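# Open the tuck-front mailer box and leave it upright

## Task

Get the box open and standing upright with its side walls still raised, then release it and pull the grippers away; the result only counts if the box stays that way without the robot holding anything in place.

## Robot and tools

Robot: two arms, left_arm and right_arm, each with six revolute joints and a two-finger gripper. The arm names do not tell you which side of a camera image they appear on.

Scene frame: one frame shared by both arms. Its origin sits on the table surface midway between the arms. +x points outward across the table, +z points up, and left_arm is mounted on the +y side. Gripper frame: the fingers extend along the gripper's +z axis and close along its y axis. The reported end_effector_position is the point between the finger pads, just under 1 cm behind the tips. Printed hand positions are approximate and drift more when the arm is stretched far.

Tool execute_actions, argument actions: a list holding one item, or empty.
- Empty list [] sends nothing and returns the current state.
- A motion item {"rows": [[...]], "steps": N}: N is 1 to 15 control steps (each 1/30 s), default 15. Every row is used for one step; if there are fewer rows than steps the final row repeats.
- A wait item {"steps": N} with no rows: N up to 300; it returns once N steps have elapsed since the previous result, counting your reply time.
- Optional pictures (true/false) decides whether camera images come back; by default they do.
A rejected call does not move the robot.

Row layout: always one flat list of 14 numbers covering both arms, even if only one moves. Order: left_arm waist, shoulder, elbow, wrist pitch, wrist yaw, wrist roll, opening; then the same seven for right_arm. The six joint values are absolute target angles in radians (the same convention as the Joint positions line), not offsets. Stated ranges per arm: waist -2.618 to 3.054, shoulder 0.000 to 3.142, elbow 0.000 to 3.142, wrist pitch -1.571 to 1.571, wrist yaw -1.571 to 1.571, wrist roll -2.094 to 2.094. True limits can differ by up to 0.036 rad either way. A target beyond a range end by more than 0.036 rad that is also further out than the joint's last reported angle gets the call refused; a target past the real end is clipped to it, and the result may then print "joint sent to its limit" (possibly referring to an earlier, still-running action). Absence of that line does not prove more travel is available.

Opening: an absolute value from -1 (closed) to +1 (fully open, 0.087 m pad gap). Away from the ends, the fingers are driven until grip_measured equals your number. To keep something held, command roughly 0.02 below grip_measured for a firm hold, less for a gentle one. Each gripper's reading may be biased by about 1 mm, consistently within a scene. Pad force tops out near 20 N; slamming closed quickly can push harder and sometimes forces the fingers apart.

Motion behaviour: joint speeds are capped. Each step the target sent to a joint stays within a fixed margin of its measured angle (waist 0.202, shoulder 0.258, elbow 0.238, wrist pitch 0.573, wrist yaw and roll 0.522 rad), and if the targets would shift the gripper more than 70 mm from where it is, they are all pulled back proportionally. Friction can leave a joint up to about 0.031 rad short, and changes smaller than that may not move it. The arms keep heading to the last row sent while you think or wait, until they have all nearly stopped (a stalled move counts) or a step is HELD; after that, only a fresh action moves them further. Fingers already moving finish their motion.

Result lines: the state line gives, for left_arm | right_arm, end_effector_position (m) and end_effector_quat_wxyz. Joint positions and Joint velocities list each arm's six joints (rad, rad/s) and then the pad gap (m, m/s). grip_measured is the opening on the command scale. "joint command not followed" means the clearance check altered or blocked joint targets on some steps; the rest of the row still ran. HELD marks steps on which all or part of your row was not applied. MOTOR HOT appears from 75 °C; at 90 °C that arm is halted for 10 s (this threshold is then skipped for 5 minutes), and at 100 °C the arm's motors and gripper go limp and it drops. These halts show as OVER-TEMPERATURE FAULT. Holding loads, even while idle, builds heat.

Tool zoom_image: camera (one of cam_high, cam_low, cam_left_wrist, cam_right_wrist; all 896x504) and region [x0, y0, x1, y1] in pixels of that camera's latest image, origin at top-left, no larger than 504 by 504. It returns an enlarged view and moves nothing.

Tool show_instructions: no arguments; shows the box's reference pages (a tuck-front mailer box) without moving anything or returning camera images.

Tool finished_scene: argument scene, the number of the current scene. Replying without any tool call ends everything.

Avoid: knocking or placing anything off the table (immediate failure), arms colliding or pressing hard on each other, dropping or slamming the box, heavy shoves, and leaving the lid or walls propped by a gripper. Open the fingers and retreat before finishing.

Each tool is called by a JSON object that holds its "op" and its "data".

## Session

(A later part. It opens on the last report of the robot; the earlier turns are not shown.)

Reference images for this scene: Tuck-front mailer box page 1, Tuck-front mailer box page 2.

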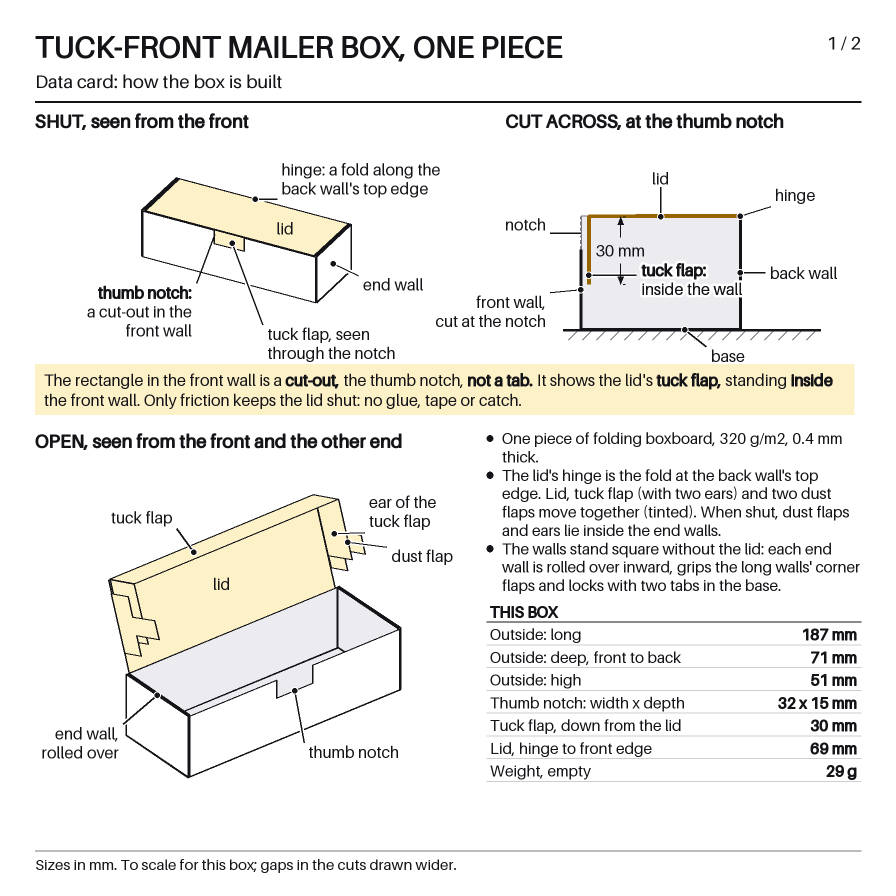

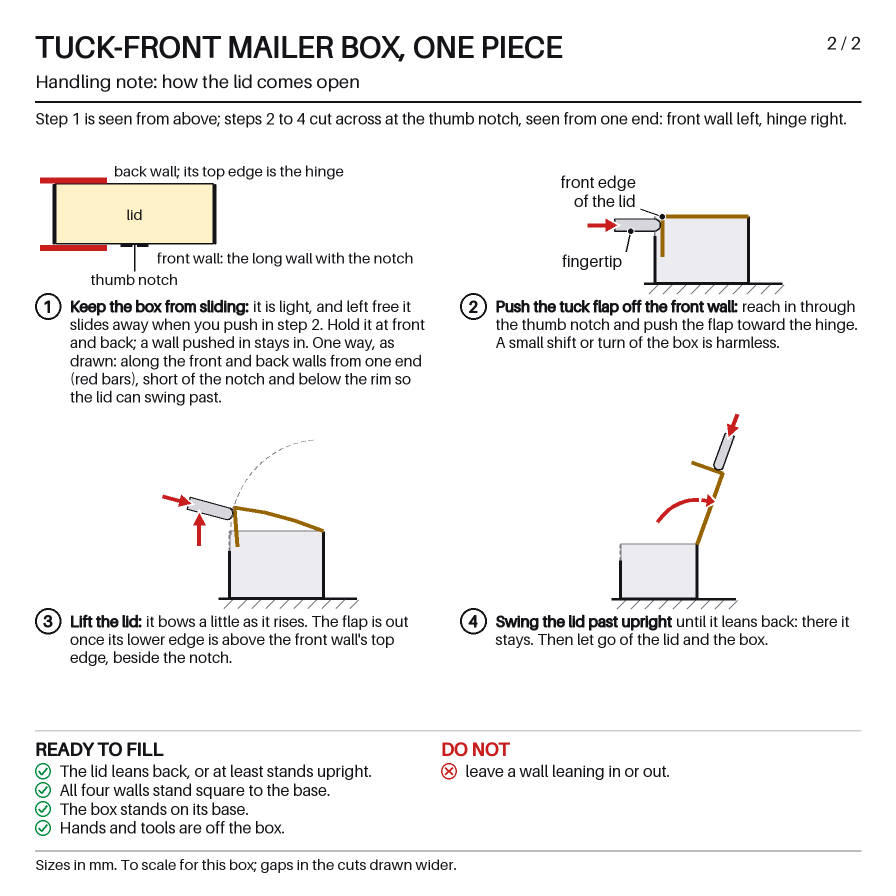

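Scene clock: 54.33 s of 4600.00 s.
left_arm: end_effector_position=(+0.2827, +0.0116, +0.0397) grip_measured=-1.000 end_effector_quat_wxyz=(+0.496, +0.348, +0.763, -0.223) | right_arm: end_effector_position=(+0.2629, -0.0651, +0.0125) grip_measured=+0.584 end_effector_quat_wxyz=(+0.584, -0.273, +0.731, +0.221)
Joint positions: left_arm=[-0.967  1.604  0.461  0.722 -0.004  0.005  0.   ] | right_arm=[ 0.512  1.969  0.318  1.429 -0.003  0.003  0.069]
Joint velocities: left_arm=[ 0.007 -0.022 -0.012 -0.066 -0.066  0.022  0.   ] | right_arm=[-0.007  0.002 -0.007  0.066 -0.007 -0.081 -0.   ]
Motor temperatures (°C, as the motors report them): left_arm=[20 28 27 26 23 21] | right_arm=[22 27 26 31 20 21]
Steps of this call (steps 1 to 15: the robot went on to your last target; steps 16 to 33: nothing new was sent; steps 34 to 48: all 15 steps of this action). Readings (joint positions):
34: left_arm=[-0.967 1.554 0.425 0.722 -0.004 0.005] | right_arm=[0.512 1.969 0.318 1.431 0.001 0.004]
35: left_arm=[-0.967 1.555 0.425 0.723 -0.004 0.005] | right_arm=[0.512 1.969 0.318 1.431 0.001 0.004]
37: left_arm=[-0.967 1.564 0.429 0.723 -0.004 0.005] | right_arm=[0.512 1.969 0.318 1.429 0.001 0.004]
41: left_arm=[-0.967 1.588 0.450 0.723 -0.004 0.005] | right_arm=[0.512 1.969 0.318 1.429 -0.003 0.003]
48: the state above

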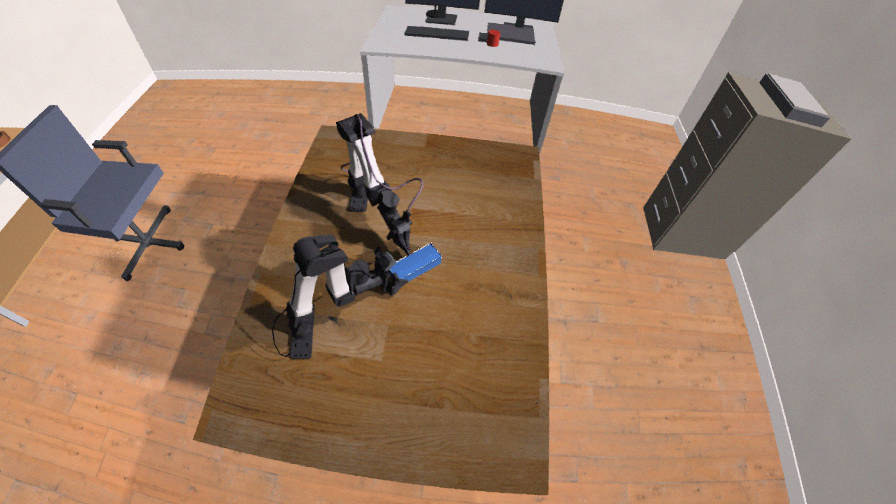

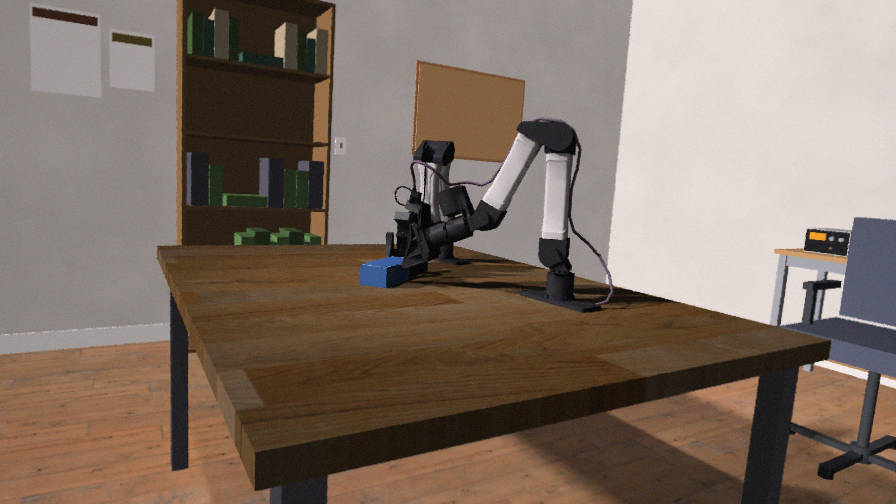

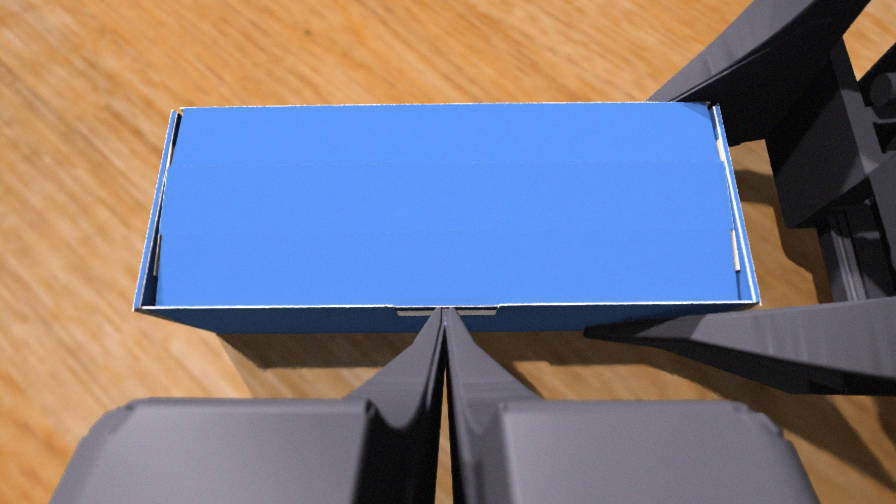

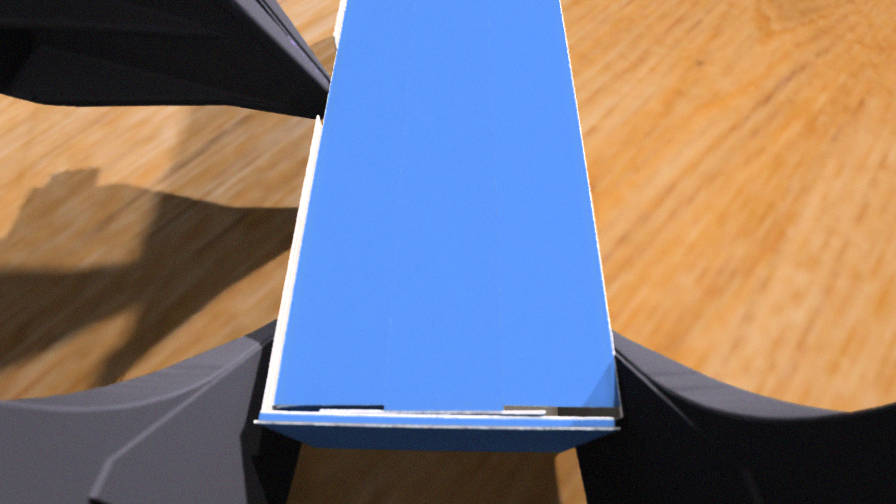

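{"op": "execute_actions", "data": {"actions": [{"rows":[[-0.97,1.61,0.492,0.76,0,0.005,-1,0.532,1.985,0.30,1.36,-0.062,0,0.582],[-0.97,1.605,0.496,0.77,0,0.005,-1,0.534,1.985,0.30,1.36,-0.07,0,0.582],[-0.97,1.60,0.50,0.78,0,0.005,-1,0.536,1.985,0.30,1.36,-0.078,0,0.582],[-0.97,1.595,0.503,0.79,0,0.005,-1,0.538,1.985,0.30,1.36,-0.085,0,0.582],[-0.97,1.59,0.506,0.80,0,0.005,-1,0.538,1.985,0.30,1.36,-0.085,0,0.582]],"steps":10}]}}

Scene clock: 55.63 s of 4600.00 s.
left_arm: end_effector_position=(+0.2843, +0.0102, +0.0420) grip_measured=-1.000 end_effector_quat_wxyz=(+0.499, +0.347, +0.762, -0.223) | right_arm: end_effector_position=(+0.2632, -0.0654, +0.0125) grip_measured=+0.584 end_effector_quat_wxyz=(+0.585, -0.272, +0.732, +0.220)
Joint positions: left_arm=[-0.967  1.604  0.467  0.723 -0.005  0.005  0.   ] | right_arm=[ 0.512  1.969  0.318  1.429 -0.     0.004  0.069]
Joint velocities: left_arm=[ 0.002  0.002  0.002 -0.066  0.022  0.007  0.   ] | right_arm=[-0.032 -0.007 -0.007 -0.037 -0.037  0.007 -0.001]
Motor temperatures (°C, as the motors report them): left_arm=[20 28 27 27 23 21] | right_arm=[22 27 26 31 20 21]
Steps of this call (steps 1 to 15: the robot went on to your last target; steps 16 to 29: nothing new was sent; steps 30 to 39: all 10 steps of this action). Readings (joint positions):
30: left_arm=[-0.967 1.604 0.461 0.722 -0.004 0.005] | right_arm=[0.512 1.969 0.318 1.429 -0.003 0.003]
31: left_arm=[-0.967 1.604 0.461 0.722 -0.004 0.005] | right_arm=[0.512 1.969 0.318 1.429 -0.003 0.003]
33: left_arm=[-0.967 1.604 0.464 0.723 -0.004 0.005] | right_arm=[0.512 1.969 0.318 1.429 -0.003 0.003]
37: left_arm=[-0.967 1.604 0.467 0.723 -0.005 0.005] | right_arm=[0.512 1.969 0.318 1.429 -0.000 0.004]
39: the state above

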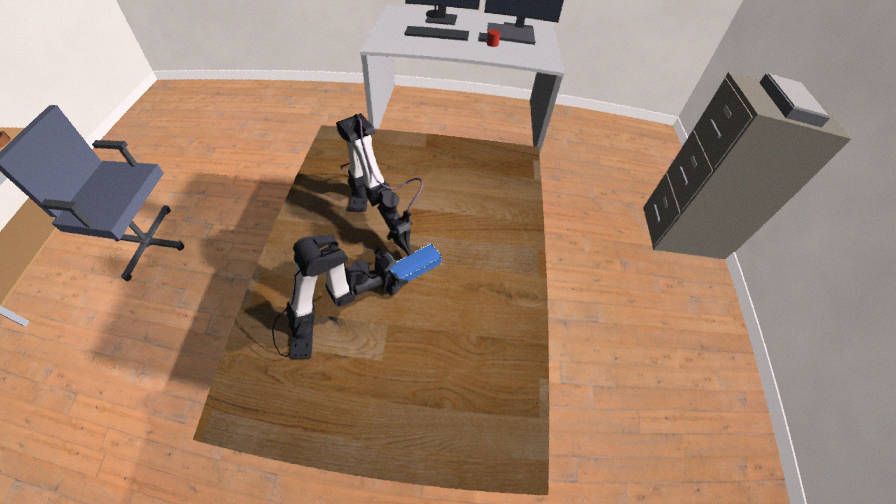

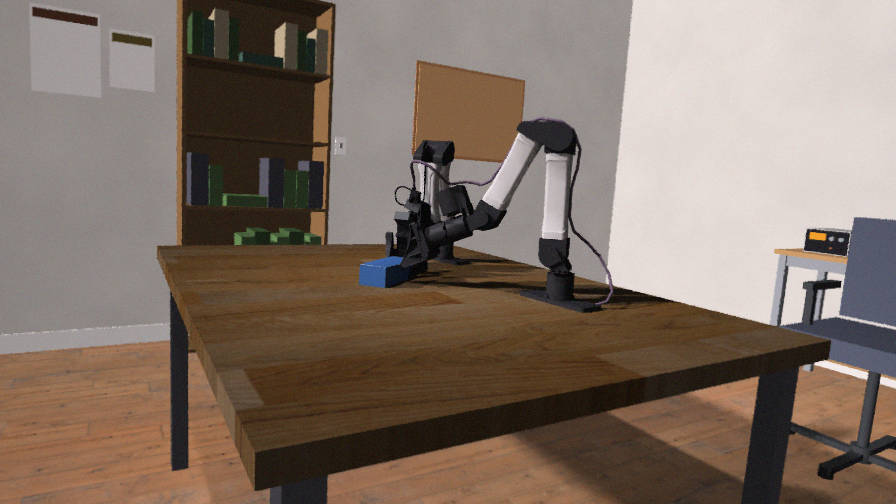

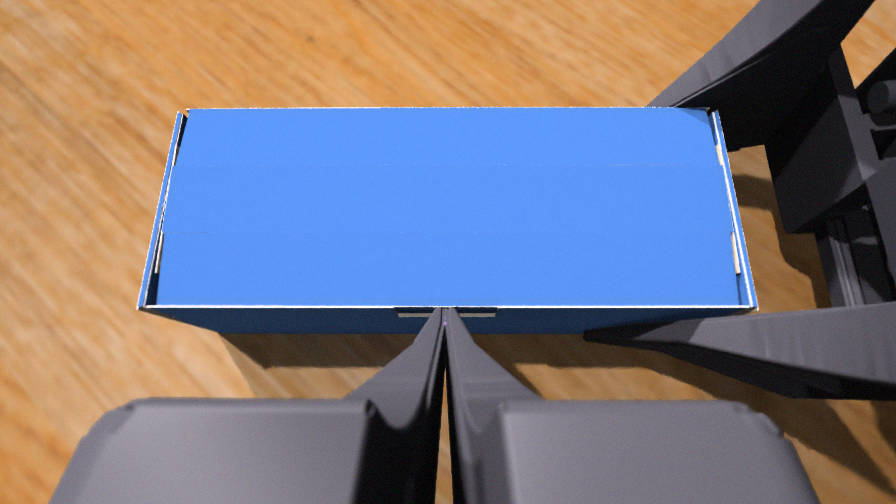

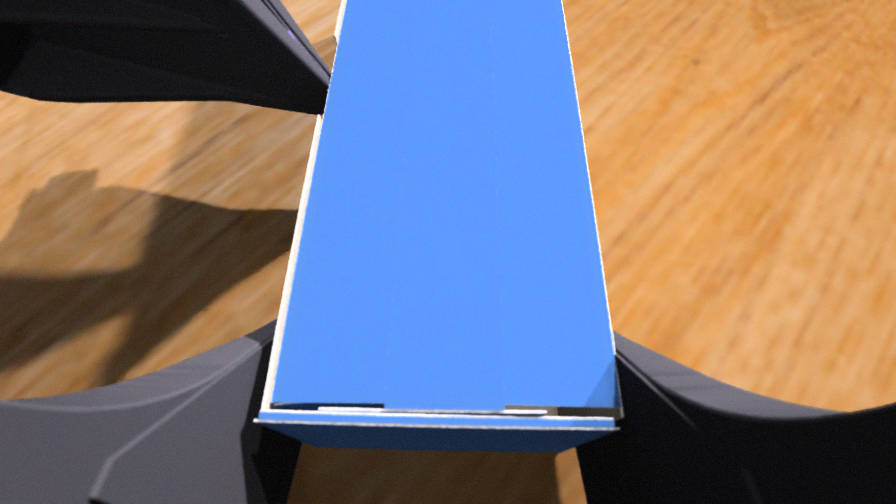

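Lid follows. Lift with q2.

{"op": "execute_actions", "data": {"actions": [{"rows":[[-0.97,1.585,0.507,0.805,0,0.005,-1,0.538,1.985,0.30,1.36,-0.09,0,0.582],[-0.97,1.581,0.508,0.81,0,0.005,-1,0.538,1.985,0.30,1.36,-0.09,0,0.582],[-0.97,1.578,0.509,0.815,0,0.005,-1,0.538,1.985,0.30,1.36,-0.09,0,0.582],[-0.97,1.575,0.51,0.82,0,0.005,-1,0.538,1.985,0.30,1.36,-0.09,0,0.582],[-0.97,1.572,0.51,0.82,0,0.005,-1,0.538,1.985,0.30,1.36,-0.09,0,0.582],[-0.97,1.569,0.51,0.82,0,0.005,-1,0.538,1.985,0.30,1.36,-0.09,0,0.582],[-0.97,1.566,0.51,0.82,0,0.005,-1,0.538,1.985,0.30,1.36,-0.09,0,0.582],[-0.97,1.563,0.51,0.82,0,0.005,-1,0.538,1.985,0.30,1.36,-0.09,0,0.582],[-0.97,1.56,0.51,0.82,0,0.005,-1,0.538,1.985,0.30,1.36,-0.09,0,0.582]],"steps":13}]}}

Scene clock: 57.13 s of 4600.00 s.
left_arm: end_effector_position=(+0.2863, +0.0089, +0.0524) grip_measured=-1.000 end_effector_quat_wxyz=(+0.511, +0.343, +0.755, -0.227) | right_arm: end_effector_position=(+0.2637, -0.0661, +0.0125) grip_measured=+0.584 end_effector_quat_wxyz=(+0.585, -0.270, +0.733, +0.219)
Joint positions: left_arm=[-0.967  1.579  0.467  0.727 -0.009  0.005  0.   ] | right_arm=[0.512 1.969 0.318 1.429 0.005 0.006 0.069]
Joint velocities: left_arm=[-0.007  0.002  0.007  0.081  0.037  0.022  0.   ] | right_arm=[ 0.007  0.002 -0.012 -0.022  0.051 -0.051 -0.   ]
Motor temperatures (°C, as the motors report them): left_arm=[20 28 27 27 23 21] | right_arm=[22 27 26 31 20 21]
Steps of this call (steps 1 to 15: the robot went on to your last target; steps 16 to 32: nothing new was sent; steps 33 to 45: all 13 steps of this action). Readings (joint positions):
33: left_arm=[-0.967 1.604 0.467 0.723 -0.005 0.005] | right_arm=[0.512 1.969 0.318 1.429 -0.000 0.004]
34: left_arm=[-0.967 1.604 0.467 0.723 -0.005 0.005] | right_arm=[0.512 1.969 0.318 1.429 -0.000 0.004]
36: left_arm=[-0.967 1.604 0.467 0.723 -0.005 0.005] | right_arm=[0.512 1.969 0.318 1.429 -0.000 0.004]
40: left_arm=[-0.967 1.592 0.467 0.723 -0.007 0.005] | right_arm=[0.512 1.969 0.318 1.429 0.003 0.004]
45: the state above

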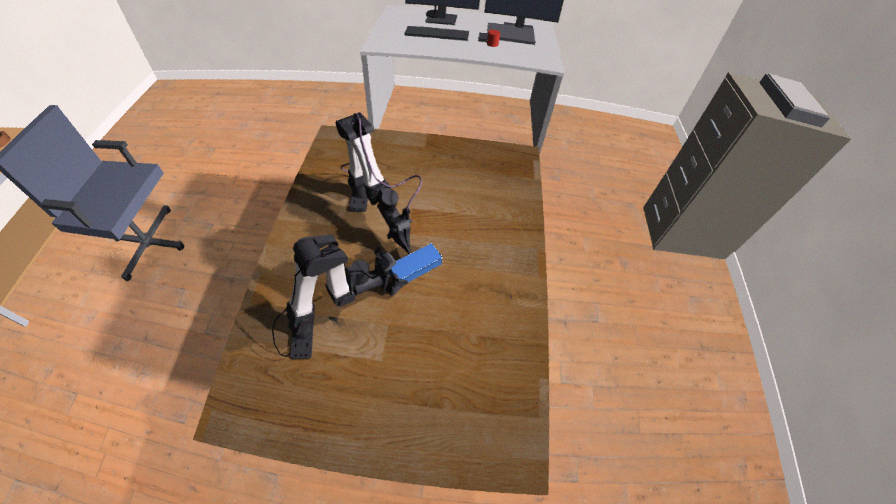

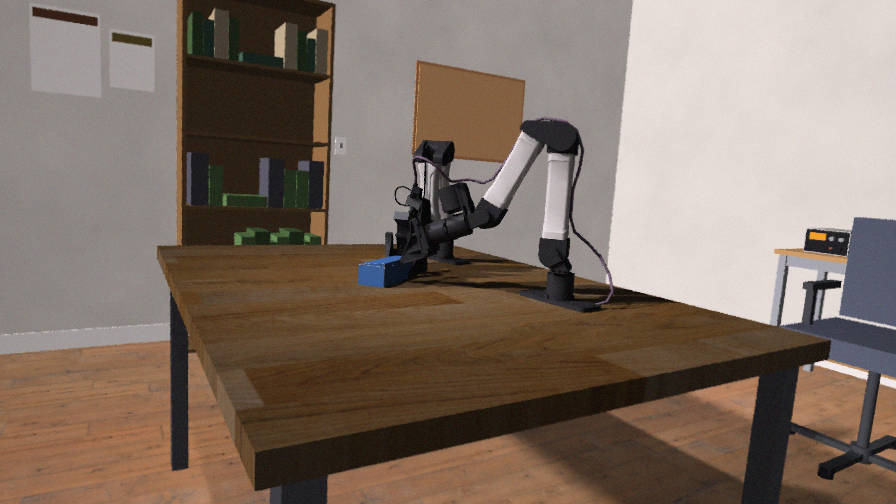

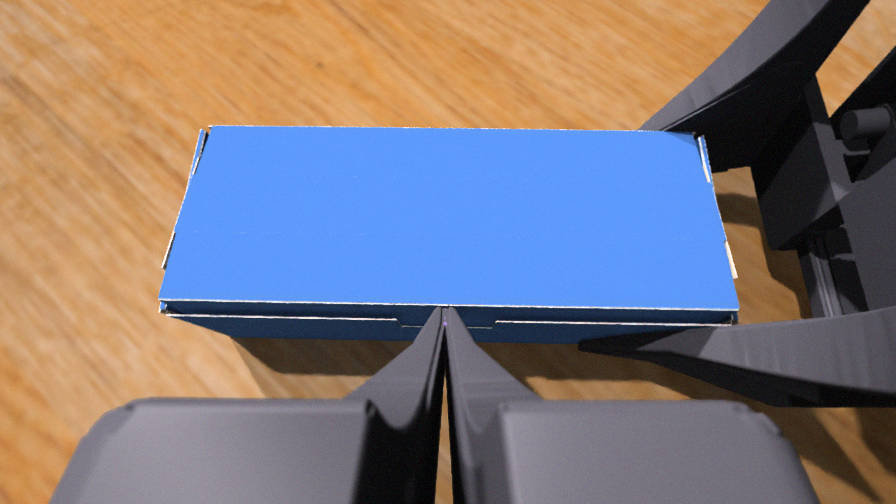

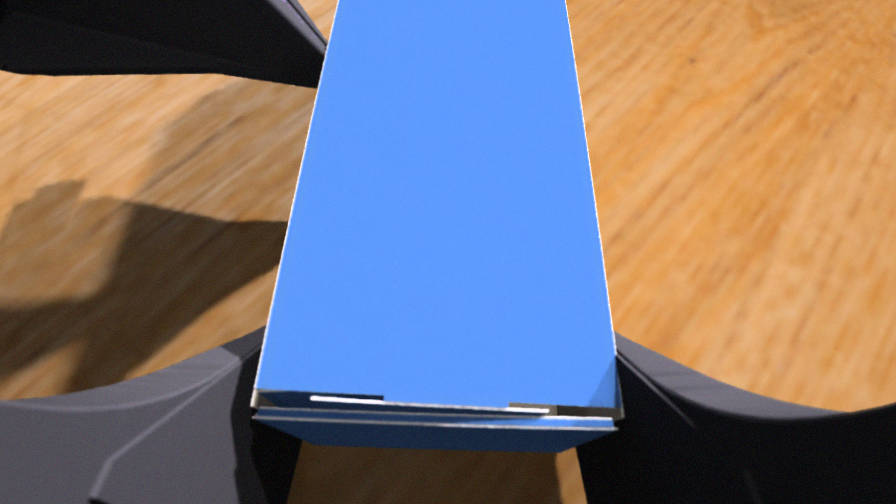

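{"op": "execute_actions", "data": {"actions": [{"rows":[[-0.97,1.557,0.513,0.825,0,0.005,-1,0.538,1.985,0.30,1.36,-0.095,0,0.582],[-0.97,1.554,0.515,0.83,0,0.005,-1,0.538,1.985,0.30,1.36,-0.10,0,0.582],[-0.97,1.551,0.516,0.83,0,0.005,-1,0.538,1.985,0.30,1.36,-0.10,0,0.582],[-0.97,1.548,0.516,0.83,0,0.005,-1,0.538,1.985,0.30,1.36,-0.10,0,0.582],[-0.97,1.545,0.516,0.83,0,0.005,-1,0.538,1.985,0.30,1.36,-0.10,0,0.582],[-0.97,1.542,0.516,0.83,0,0.005,-1,0.538,1.985,0.30,1.36,-0.10,0,0.582],[-0.97,1.54,0.516,0.83,0,0.005,-1,0.538,1.985,0.30,1.36,-0.10,0,0.582]],"steps":12}]}}

Scene clock: 58.40 s of 4600.00 s.
left_arm: end_effector_position=(+0.2929, +0.0021, +0.0753) grip_measured=-1.000 end_effector_quat_wxyz=(+0.538, +0.333, +0.736, -0.238) | right_arm: end_effector_position=(+0.2641, -0.0666, +0.0125) grip_measured=+0.584 end_effector_quat_wxyz=(+0.586, -0.268, +0.733, +0.218)
Joint positions: left_arm=[-0.967  1.55   0.482  0.757 -0.012  0.005  0.   ] | right_arm=[0.512 1.969 0.318 1.429 0.009 0.007 0.069]
Joint velocities: left_arm=[-0.002 -0.051  0.105  0.227  0.081 -0.051  0.   ] | right_arm=[-0.002  0.022 -0.007 -0.022  0.007 -0.066 -0.001]
Motor temperatures (°C, as the motors report them): left_arm=[20 28 28 28 23 21] | right_arm=[22 27 26 31 20 21]
Steps of this call (steps 1 to 15: the robot went on to your last target; steps 16 to 26: nothing new was sent; steps 27 to 38: all 12 steps of this action). Readings (joint positions):
27: left_arm=[-0.967 1.579 0.467 0.728 -0.009 0.005] | right_arm=[0.512 1.969 0.318 1.429 0.006 0.006]
28: left_arm=[-0.967 1.579 0.467 0.728 -0.009 0.005] | right_arm=[0.512 1.969 0.318 1.429 0.006 0.006]
30: left_arm=[-0.967 1.578 0.467 0.730 -0.010 0.005] | right_arm=[0.512 1.969 0.318 1.429 0.006 0.006]
34: left_arm=[-0.967 1.562 0.470 0.733 -0.011 0.005] | right_arm=[0.512 1.969 0.318 1.429 0.006 0.007]
38: the state above

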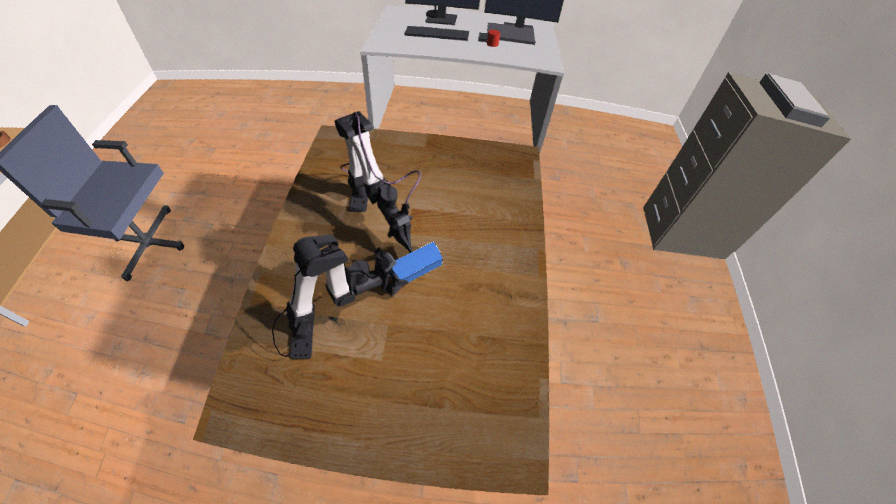

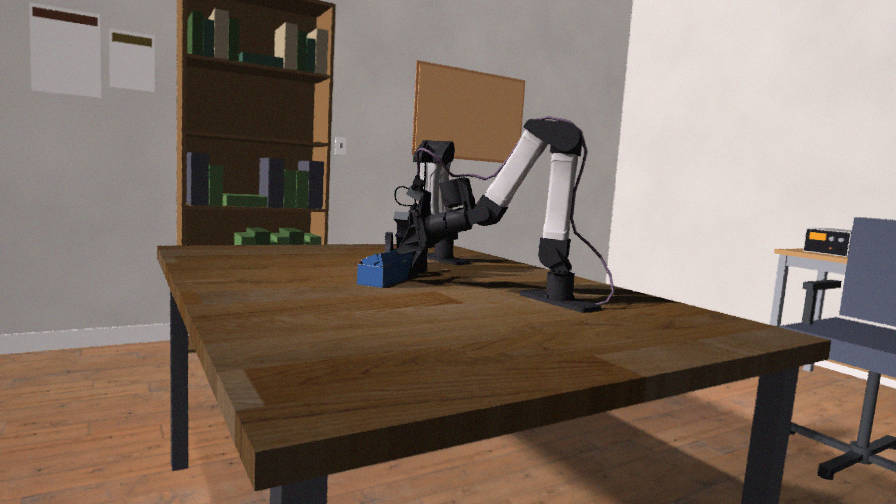

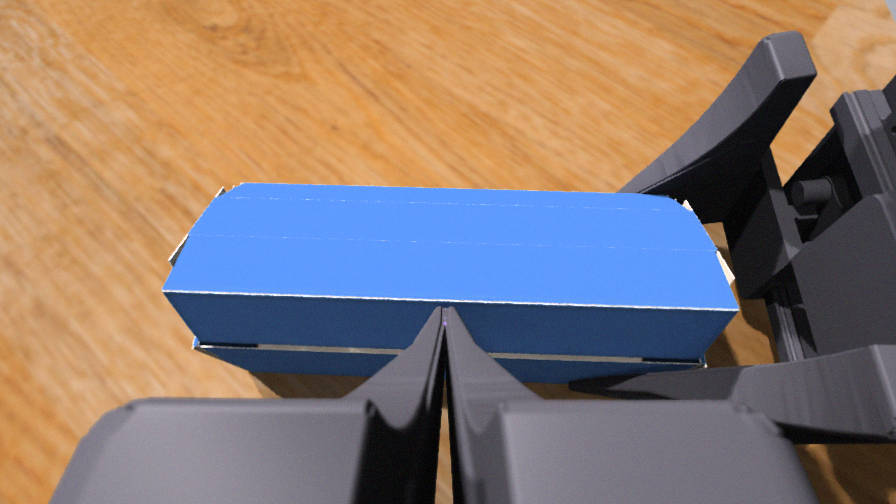

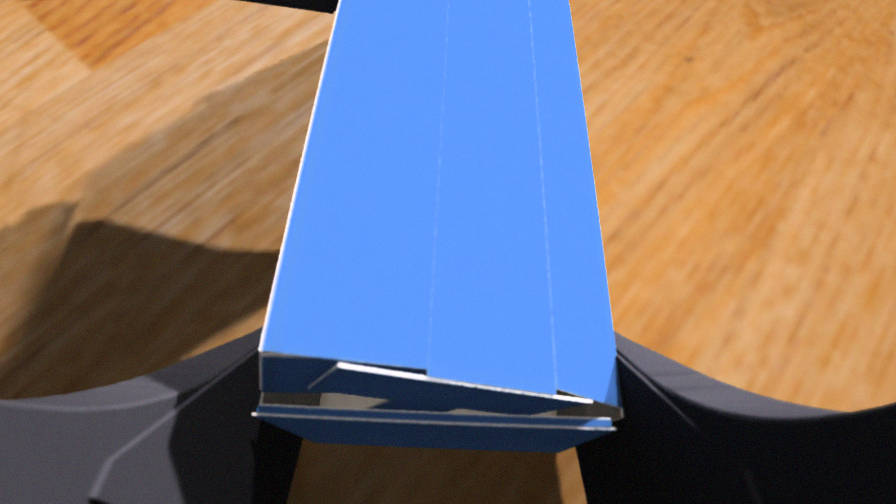

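{"op": "execute_actions", "data": {"actions": [{"rows":[[-0.97,1.54,0.516,0.83,0,0.005,-1,0.525,1.985,0.30,1.36,-0.04,0,0.585],[-0.97,1.54,0.516,0.83,0,0.005,-1,0.515,1.985,0.30,1.36,-0.01,0,0.586]],"steps":5}]}}

Scene clock: 59.07 s of 4600.00 s.
left_arm: end_effector_position=(+0.3030, -0.0100, +0.1086) grip_measured=-1.000 end_effector_quat_wxyz=(+0.581, +0.318, +0.703, -0.259) | right_arm: end_effector_position=(+0.2633, -0.0656, +0.0125) grip_measured=+0.587 end_effector_quat_wxyz=(+0.585, -0.272, +0.732, +0.220)
Joint positions: left_arm=[-0.967  1.541  0.504  0.845 -0.01   0.005  0.   ] | right_arm=[0.512 1.969 0.318 1.429 0.001 0.004 0.069]
Joint velocities: left_arm=[ 0.012 -0.012  0.017 -0.081  0.066  0.007  0.   ] | right_arm=[ 0.017  0.002 -0.012 -0.081  0.022 -0.007  0.001]
Motor temperatures (°C, as the motors report them): left_arm=[20 28 28 28 23 21] | right_arm=[22 27 26 31 20 21]
Steps of this call (steps 1 to 15: the robot went on to your last target; steps 16 to 20: all 5 steps of this action). Readings (joint positions):
16: left_arm=[-0.967 1.541 0.504 0.844 -0.010 0.005] | right_arm=[0.512 1.969 0.318 1.429 -0.000 0.004]
17: left_arm=[-0.967 1.541 0.504 0.845 -0.010 0.005] | right_arm=[0.512 1.969 0.318 1.429 0.001 0.004]
19: left_arm=[-0.967 1.541 0.504 0.845 -0.010 0.005] | right_arm=[0.512 1.969 0.318 1.429 0.001 0.004]
20: the state above

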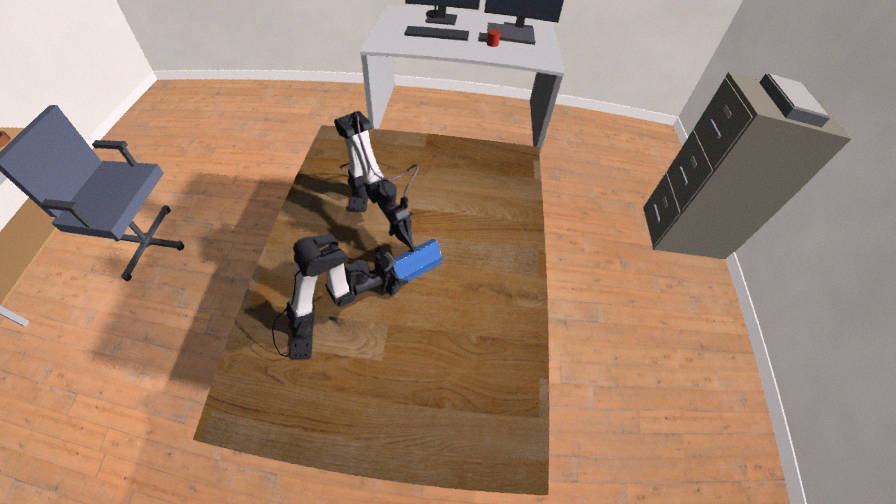

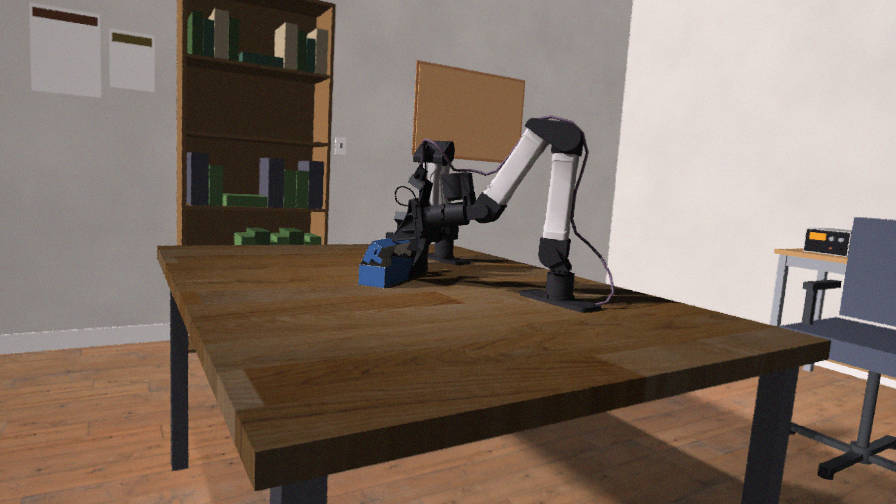

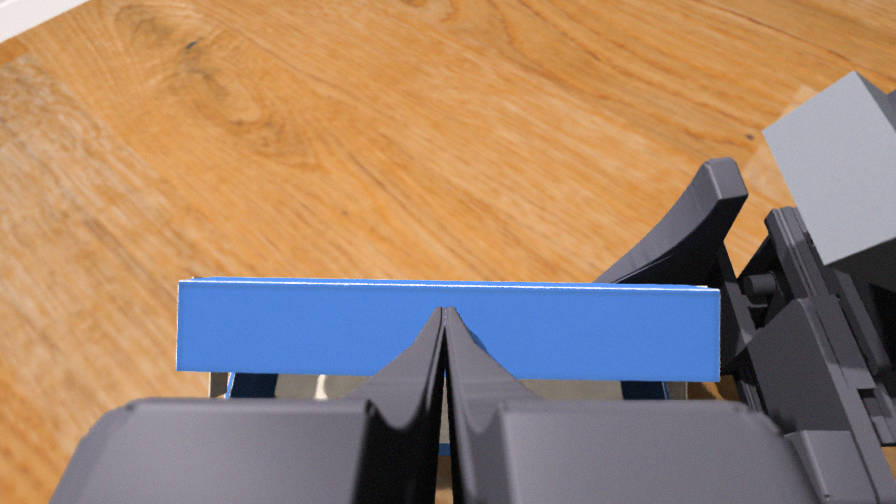

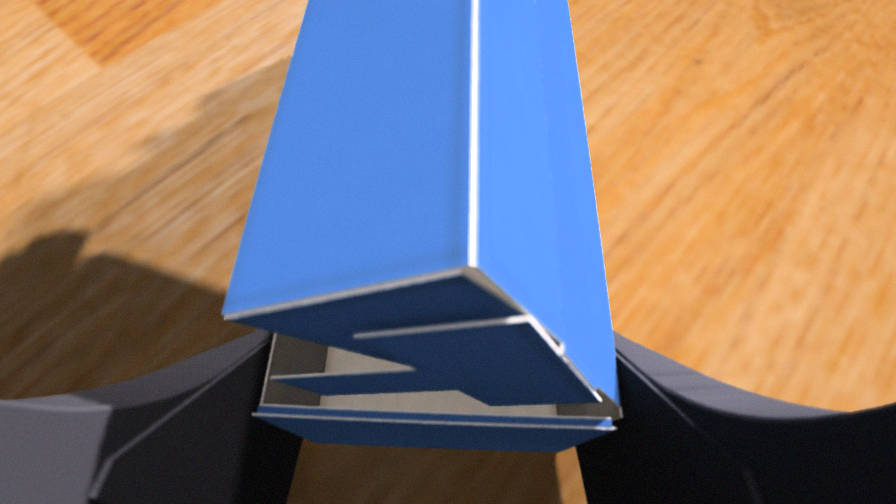

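{"op": "execute_actions", "data": {"actions": [{"rows":[[-0.97,1.505,0.47,0.845,0,0.005,-1,0.515,1.985,0.30,1.36,0,0,0.586],[-0.97,1.48,0.445,0.845,0,0.005,-1,0.515,1.985,0.30,1.36,0,0,0.586],[-0.97,1.455,0.42,0.845,0,0.005,-1,0.515,1.985,0.30,1.36,0,0,0.586],[-0.97,1.43,0.395,0.845,0,0.005,-1,0.515,1.985,0.30,1.36,0,0,0.586],[-0.97,1.41,0.37,0.845,0,0.005,-1,0.515,1.985,0.30,1.36,0,0,0.586],[-0.97,1.40,0.35,0.845,0,0.005,-1,0.515,1.985,0.30,1.36,0,0,0.586],[-0.97,1.41,0.335,0.845,0,0.005,-1,0.515,1.985,0.30,1.36,0,0,0.586],[-0.97,1.435,0.33,0.845,0,0.005,-1,0.515,1.985,0.30,1.36,0,0,0.586],[-0.97,1.455,0.33,0.845,0,0.005,-1,0.515,1.985,0.30,1.36,0,0,0.586],[-0.97,1.472,0.33,0.845,0,0.005,-1,0.515,1.985,0.30,1.36,0,0,0.586],[-0.97,1.487,0.33,0.845,0,0.005,-1,0.515,1.985,0.30,1.36,0,0,0.586],[-0.97,1.497,0.34,0.845,0,0.005,-1,0.515,1.985,0.30,1.36,0,0,0.586]],"steps":15}]}}

Scene clock: 61.27 s of 4600.00 s.
left_arm: end_effector_position=(+0.2749, +0.0216, +0.0710) grip_measured=-1.000 end_effector_quat_wxyz=(+0.549, +0.331, +0.728, -0.245) | right_arm: end_effector_position=(+0.2634, -0.0657, +0.0125) grip_measured=+0.587 end_effector_quat_wxyz=(+0.585, -0.272, +0.732, +0.220)
Joint positions: left_arm=[-0.967  1.482  0.35   0.85  -0.008  0.005  0.   ] | right_arm=[0.512 1.969 0.318 1.429 0.002 0.004 0.069]
Joint velocities: left_arm=[ 0.022  0.076  0.002 -0.007 -0.095  0.051  0.   ] | right_arm=[ 0.002  0.002 -0.002  0.022 -0.051  0.007 -0.   ]
Motor temperatures (°C, as the motors report them): left_arm=[20 27 28 28 23 21] | right_arm=[22 27 26 31 20 21]
Steps of this call (steps 1 to 15: the robot went on to your last target; steps 16 to 51: nothing new was sent; steps 52 to 66: all 15 steps of this action). Readings (joint positions):
52: left_arm=[-0.967 1.538 0.503 0.845 -0.010 0.005] | right_arm=[0.512 1.969 0.318 1.429 0.002 0.004]
53: left_arm=[-0.967 1.528 0.494 0.845 -0.010 0.005] | right_arm=[0.512 1.969 0.318 1.429 0.002 0.004]
55: left_arm=[-0.967 1.488 0.458 0.845 -0.009 0.005] | right_arm=[0.512 1.969 0.318 1.429 0.002 0.004]
59: left_arm=[-0.967 1.418 0.372 0.854 -0.008 0.005] | right_arm=[0.512 1.969 0.318 1.429 0.002 0.004]
66: the state above

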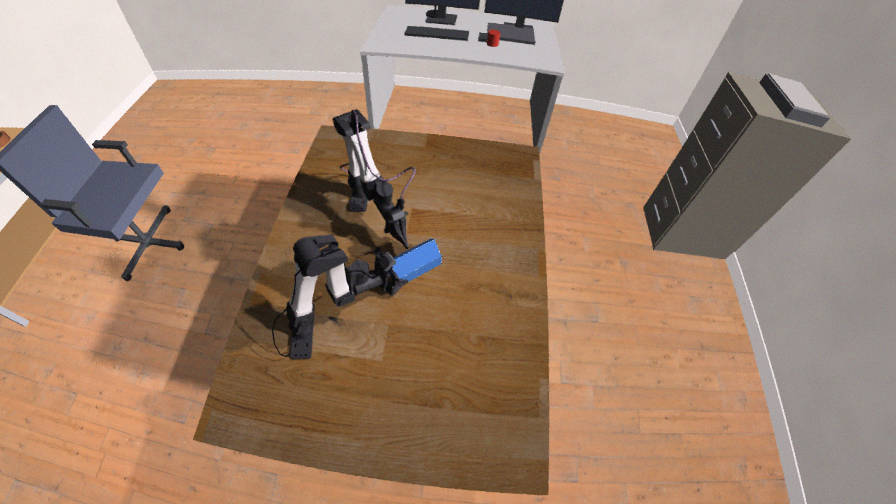

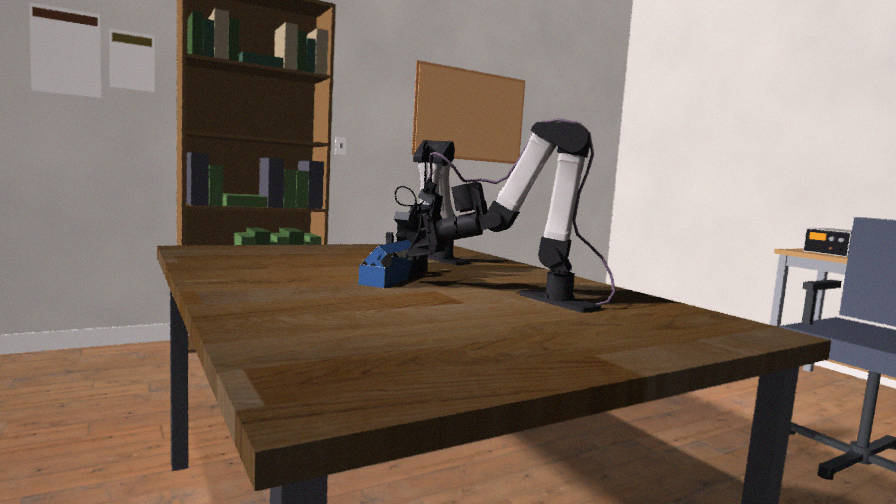

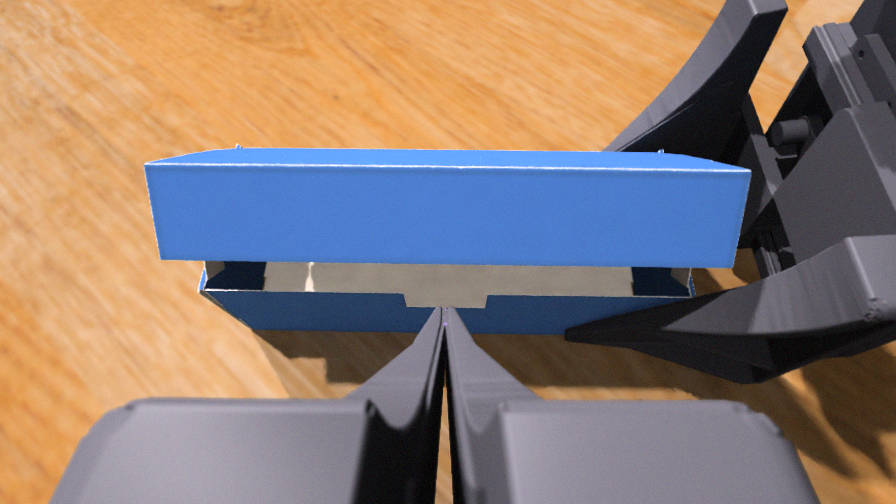

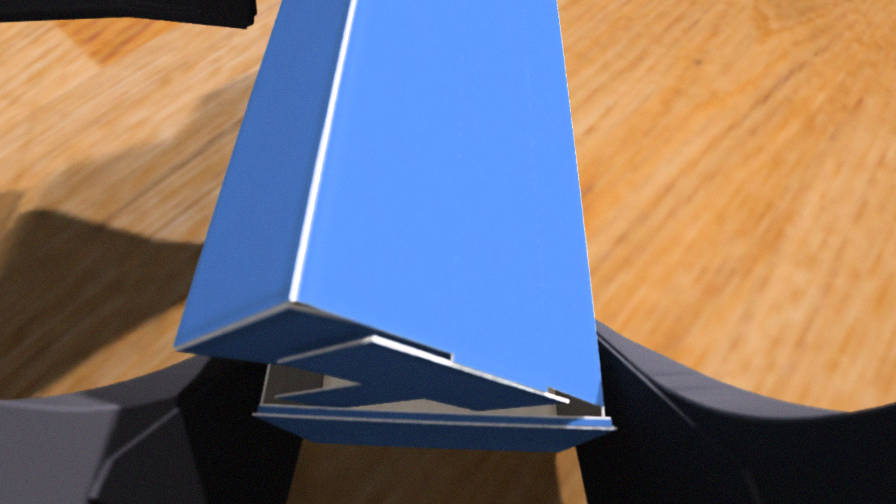

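{"op": "execute_actions", "data": {"actions": [{"rows":[[-0.97,1.515,0.35,0.85,0,0.005,-1,0.515,1.985,0.30,1.36,0,0,0.586],[-0.97,1.532,0.355,0.85,0,0.005,-1,0.515,1.985,0.30,1.36,0,0,0.586],[-0.97,1.548,0.362,0.85,0,0.005,-1,0.515,1.985,0.30,1.36,0,0,0.586],[-0.97,1.562,0.374,0.85,0,0.005,-1,0.515,1.985,0.30,1.36,0,0,0.586],[-0.97,1.576,0.388,0.85,0,0.005,-1,0.515,1.985,0.30,1.36,0,0,0.586],[-0.97,1.59,0.402,0.85,0,0.005,-1,0.515,1.985,0.30,1.36,0,0,0.586],[-0.97,1.604,0.416,0.85,0,0.005,-1,0.515,1.985,0.30,1.36,0,0,0.586],[-0.97,1.616,0.43,0.85,0,0.005,-1,0.515,1.985,0.30,1.36,0,0,0.586],[-0.97,1.622,0.444,0.85,0,0.005,-1,0.515,1.985,0.30,1.36,0,0,0.586],[-0.97,1.622,0.458,0.85,0,0.005,-1,0.515,1.985,0.30,1.36,0,0,0.586],[-0.97,1.622,0.472,0.85,0,0.005,-1,0.515,1.985,0.30,1.36,0,0,0.586]],"steps":14}]}}

Scene clock: 63.10 s of 4600.00 s.
left_arm: end_effector_position=(+0.2932, +0.0006, +0.0656) grip_measured=-1.000 end_effector_quat_wxyz=(+0.544, +0.333, +0.732, -0.243) | right_arm: end_effector_position=(+0.2634, -0.0657, +0.0125) grip_measured=+0.587 end_effector_quat_wxyz=(+0.585, -0.272, +0.732, +0.220)
Joint positions: left_arm=[-0.967  1.608  0.457  0.855 -0.008  0.005  0.   ] | right_arm=[0.512 1.969 0.318 1.429 0.002 0.004 0.069]
Joint velocities: left_arm=[-0.002 -0.007  0.129 -0.007 -0.095  0.022  0.   ] | right_arm=[-0.012 -0.027 -0.012  0.022  0.095  0.022 -0.001]
Motor temperatures (°C, as the motors report them): left_arm=[20 27 28 28 23 21] | right_arm=[22 27 26 31 20 21]
Steps of this call (steps 1 to 15: the robot went on to your last target; steps 16 to 41: nothing new was sent; steps 42 to 55: all 14 steps of this action). Readings (joint positions):
42: left_arm=[-0.967 1.484 0.350 0.850 -0.008 0.005] | right_arm=[0.512 1.969 0.318 1.429 0.002 0.004]
43: left_arm=[-0.967 1.489 0.350 0.853 -0.008 0.005] | right_arm=[0.512 1.969 0.318 1.429 0.002 0.004]
45: left_arm=[-0.967 1.512 0.352 0.857 -0.008 0.005] | right_arm=[0.512 1.969 0.318 1.429 0.002 0.004]
49: left_arm=[-0.967 1.578 0.387 0.854 -0.008 0.005] | right_arm=[0.512 1.969 0.318 1.429 0.002 0.004]
55: the state above

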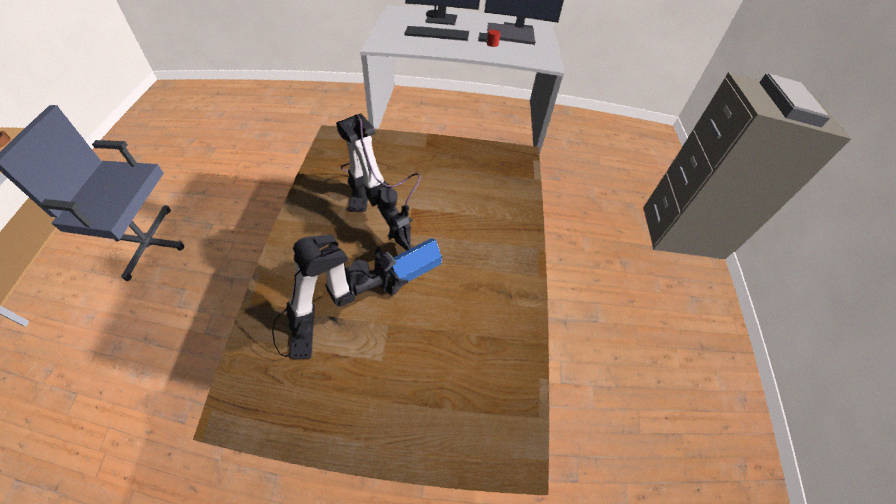

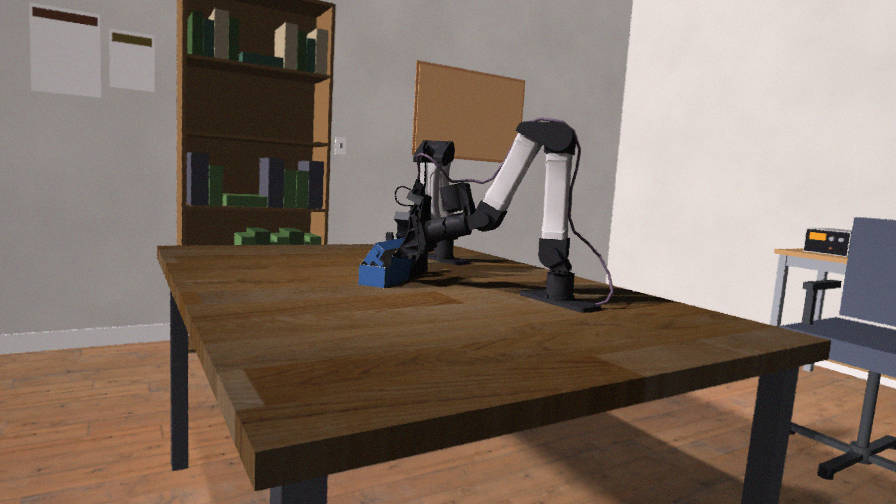

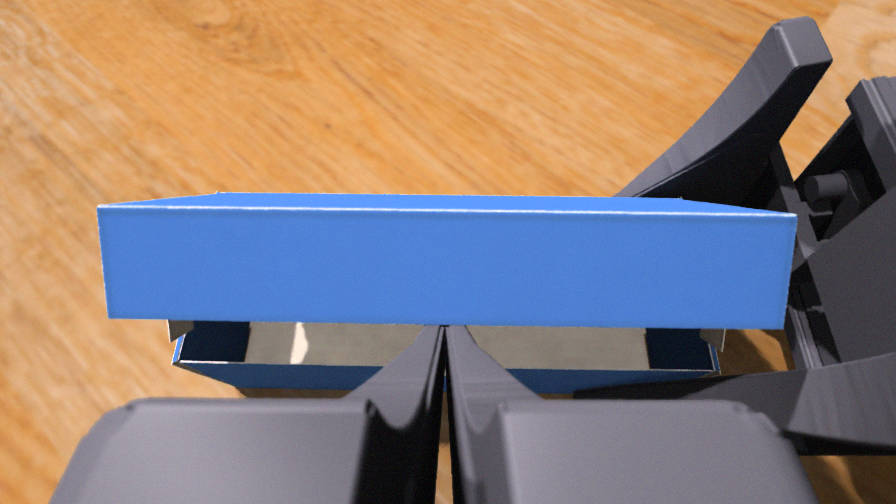

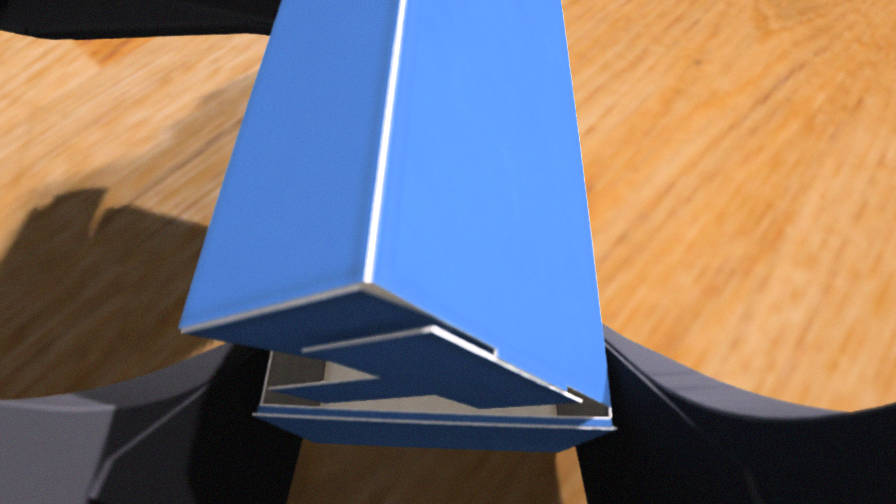

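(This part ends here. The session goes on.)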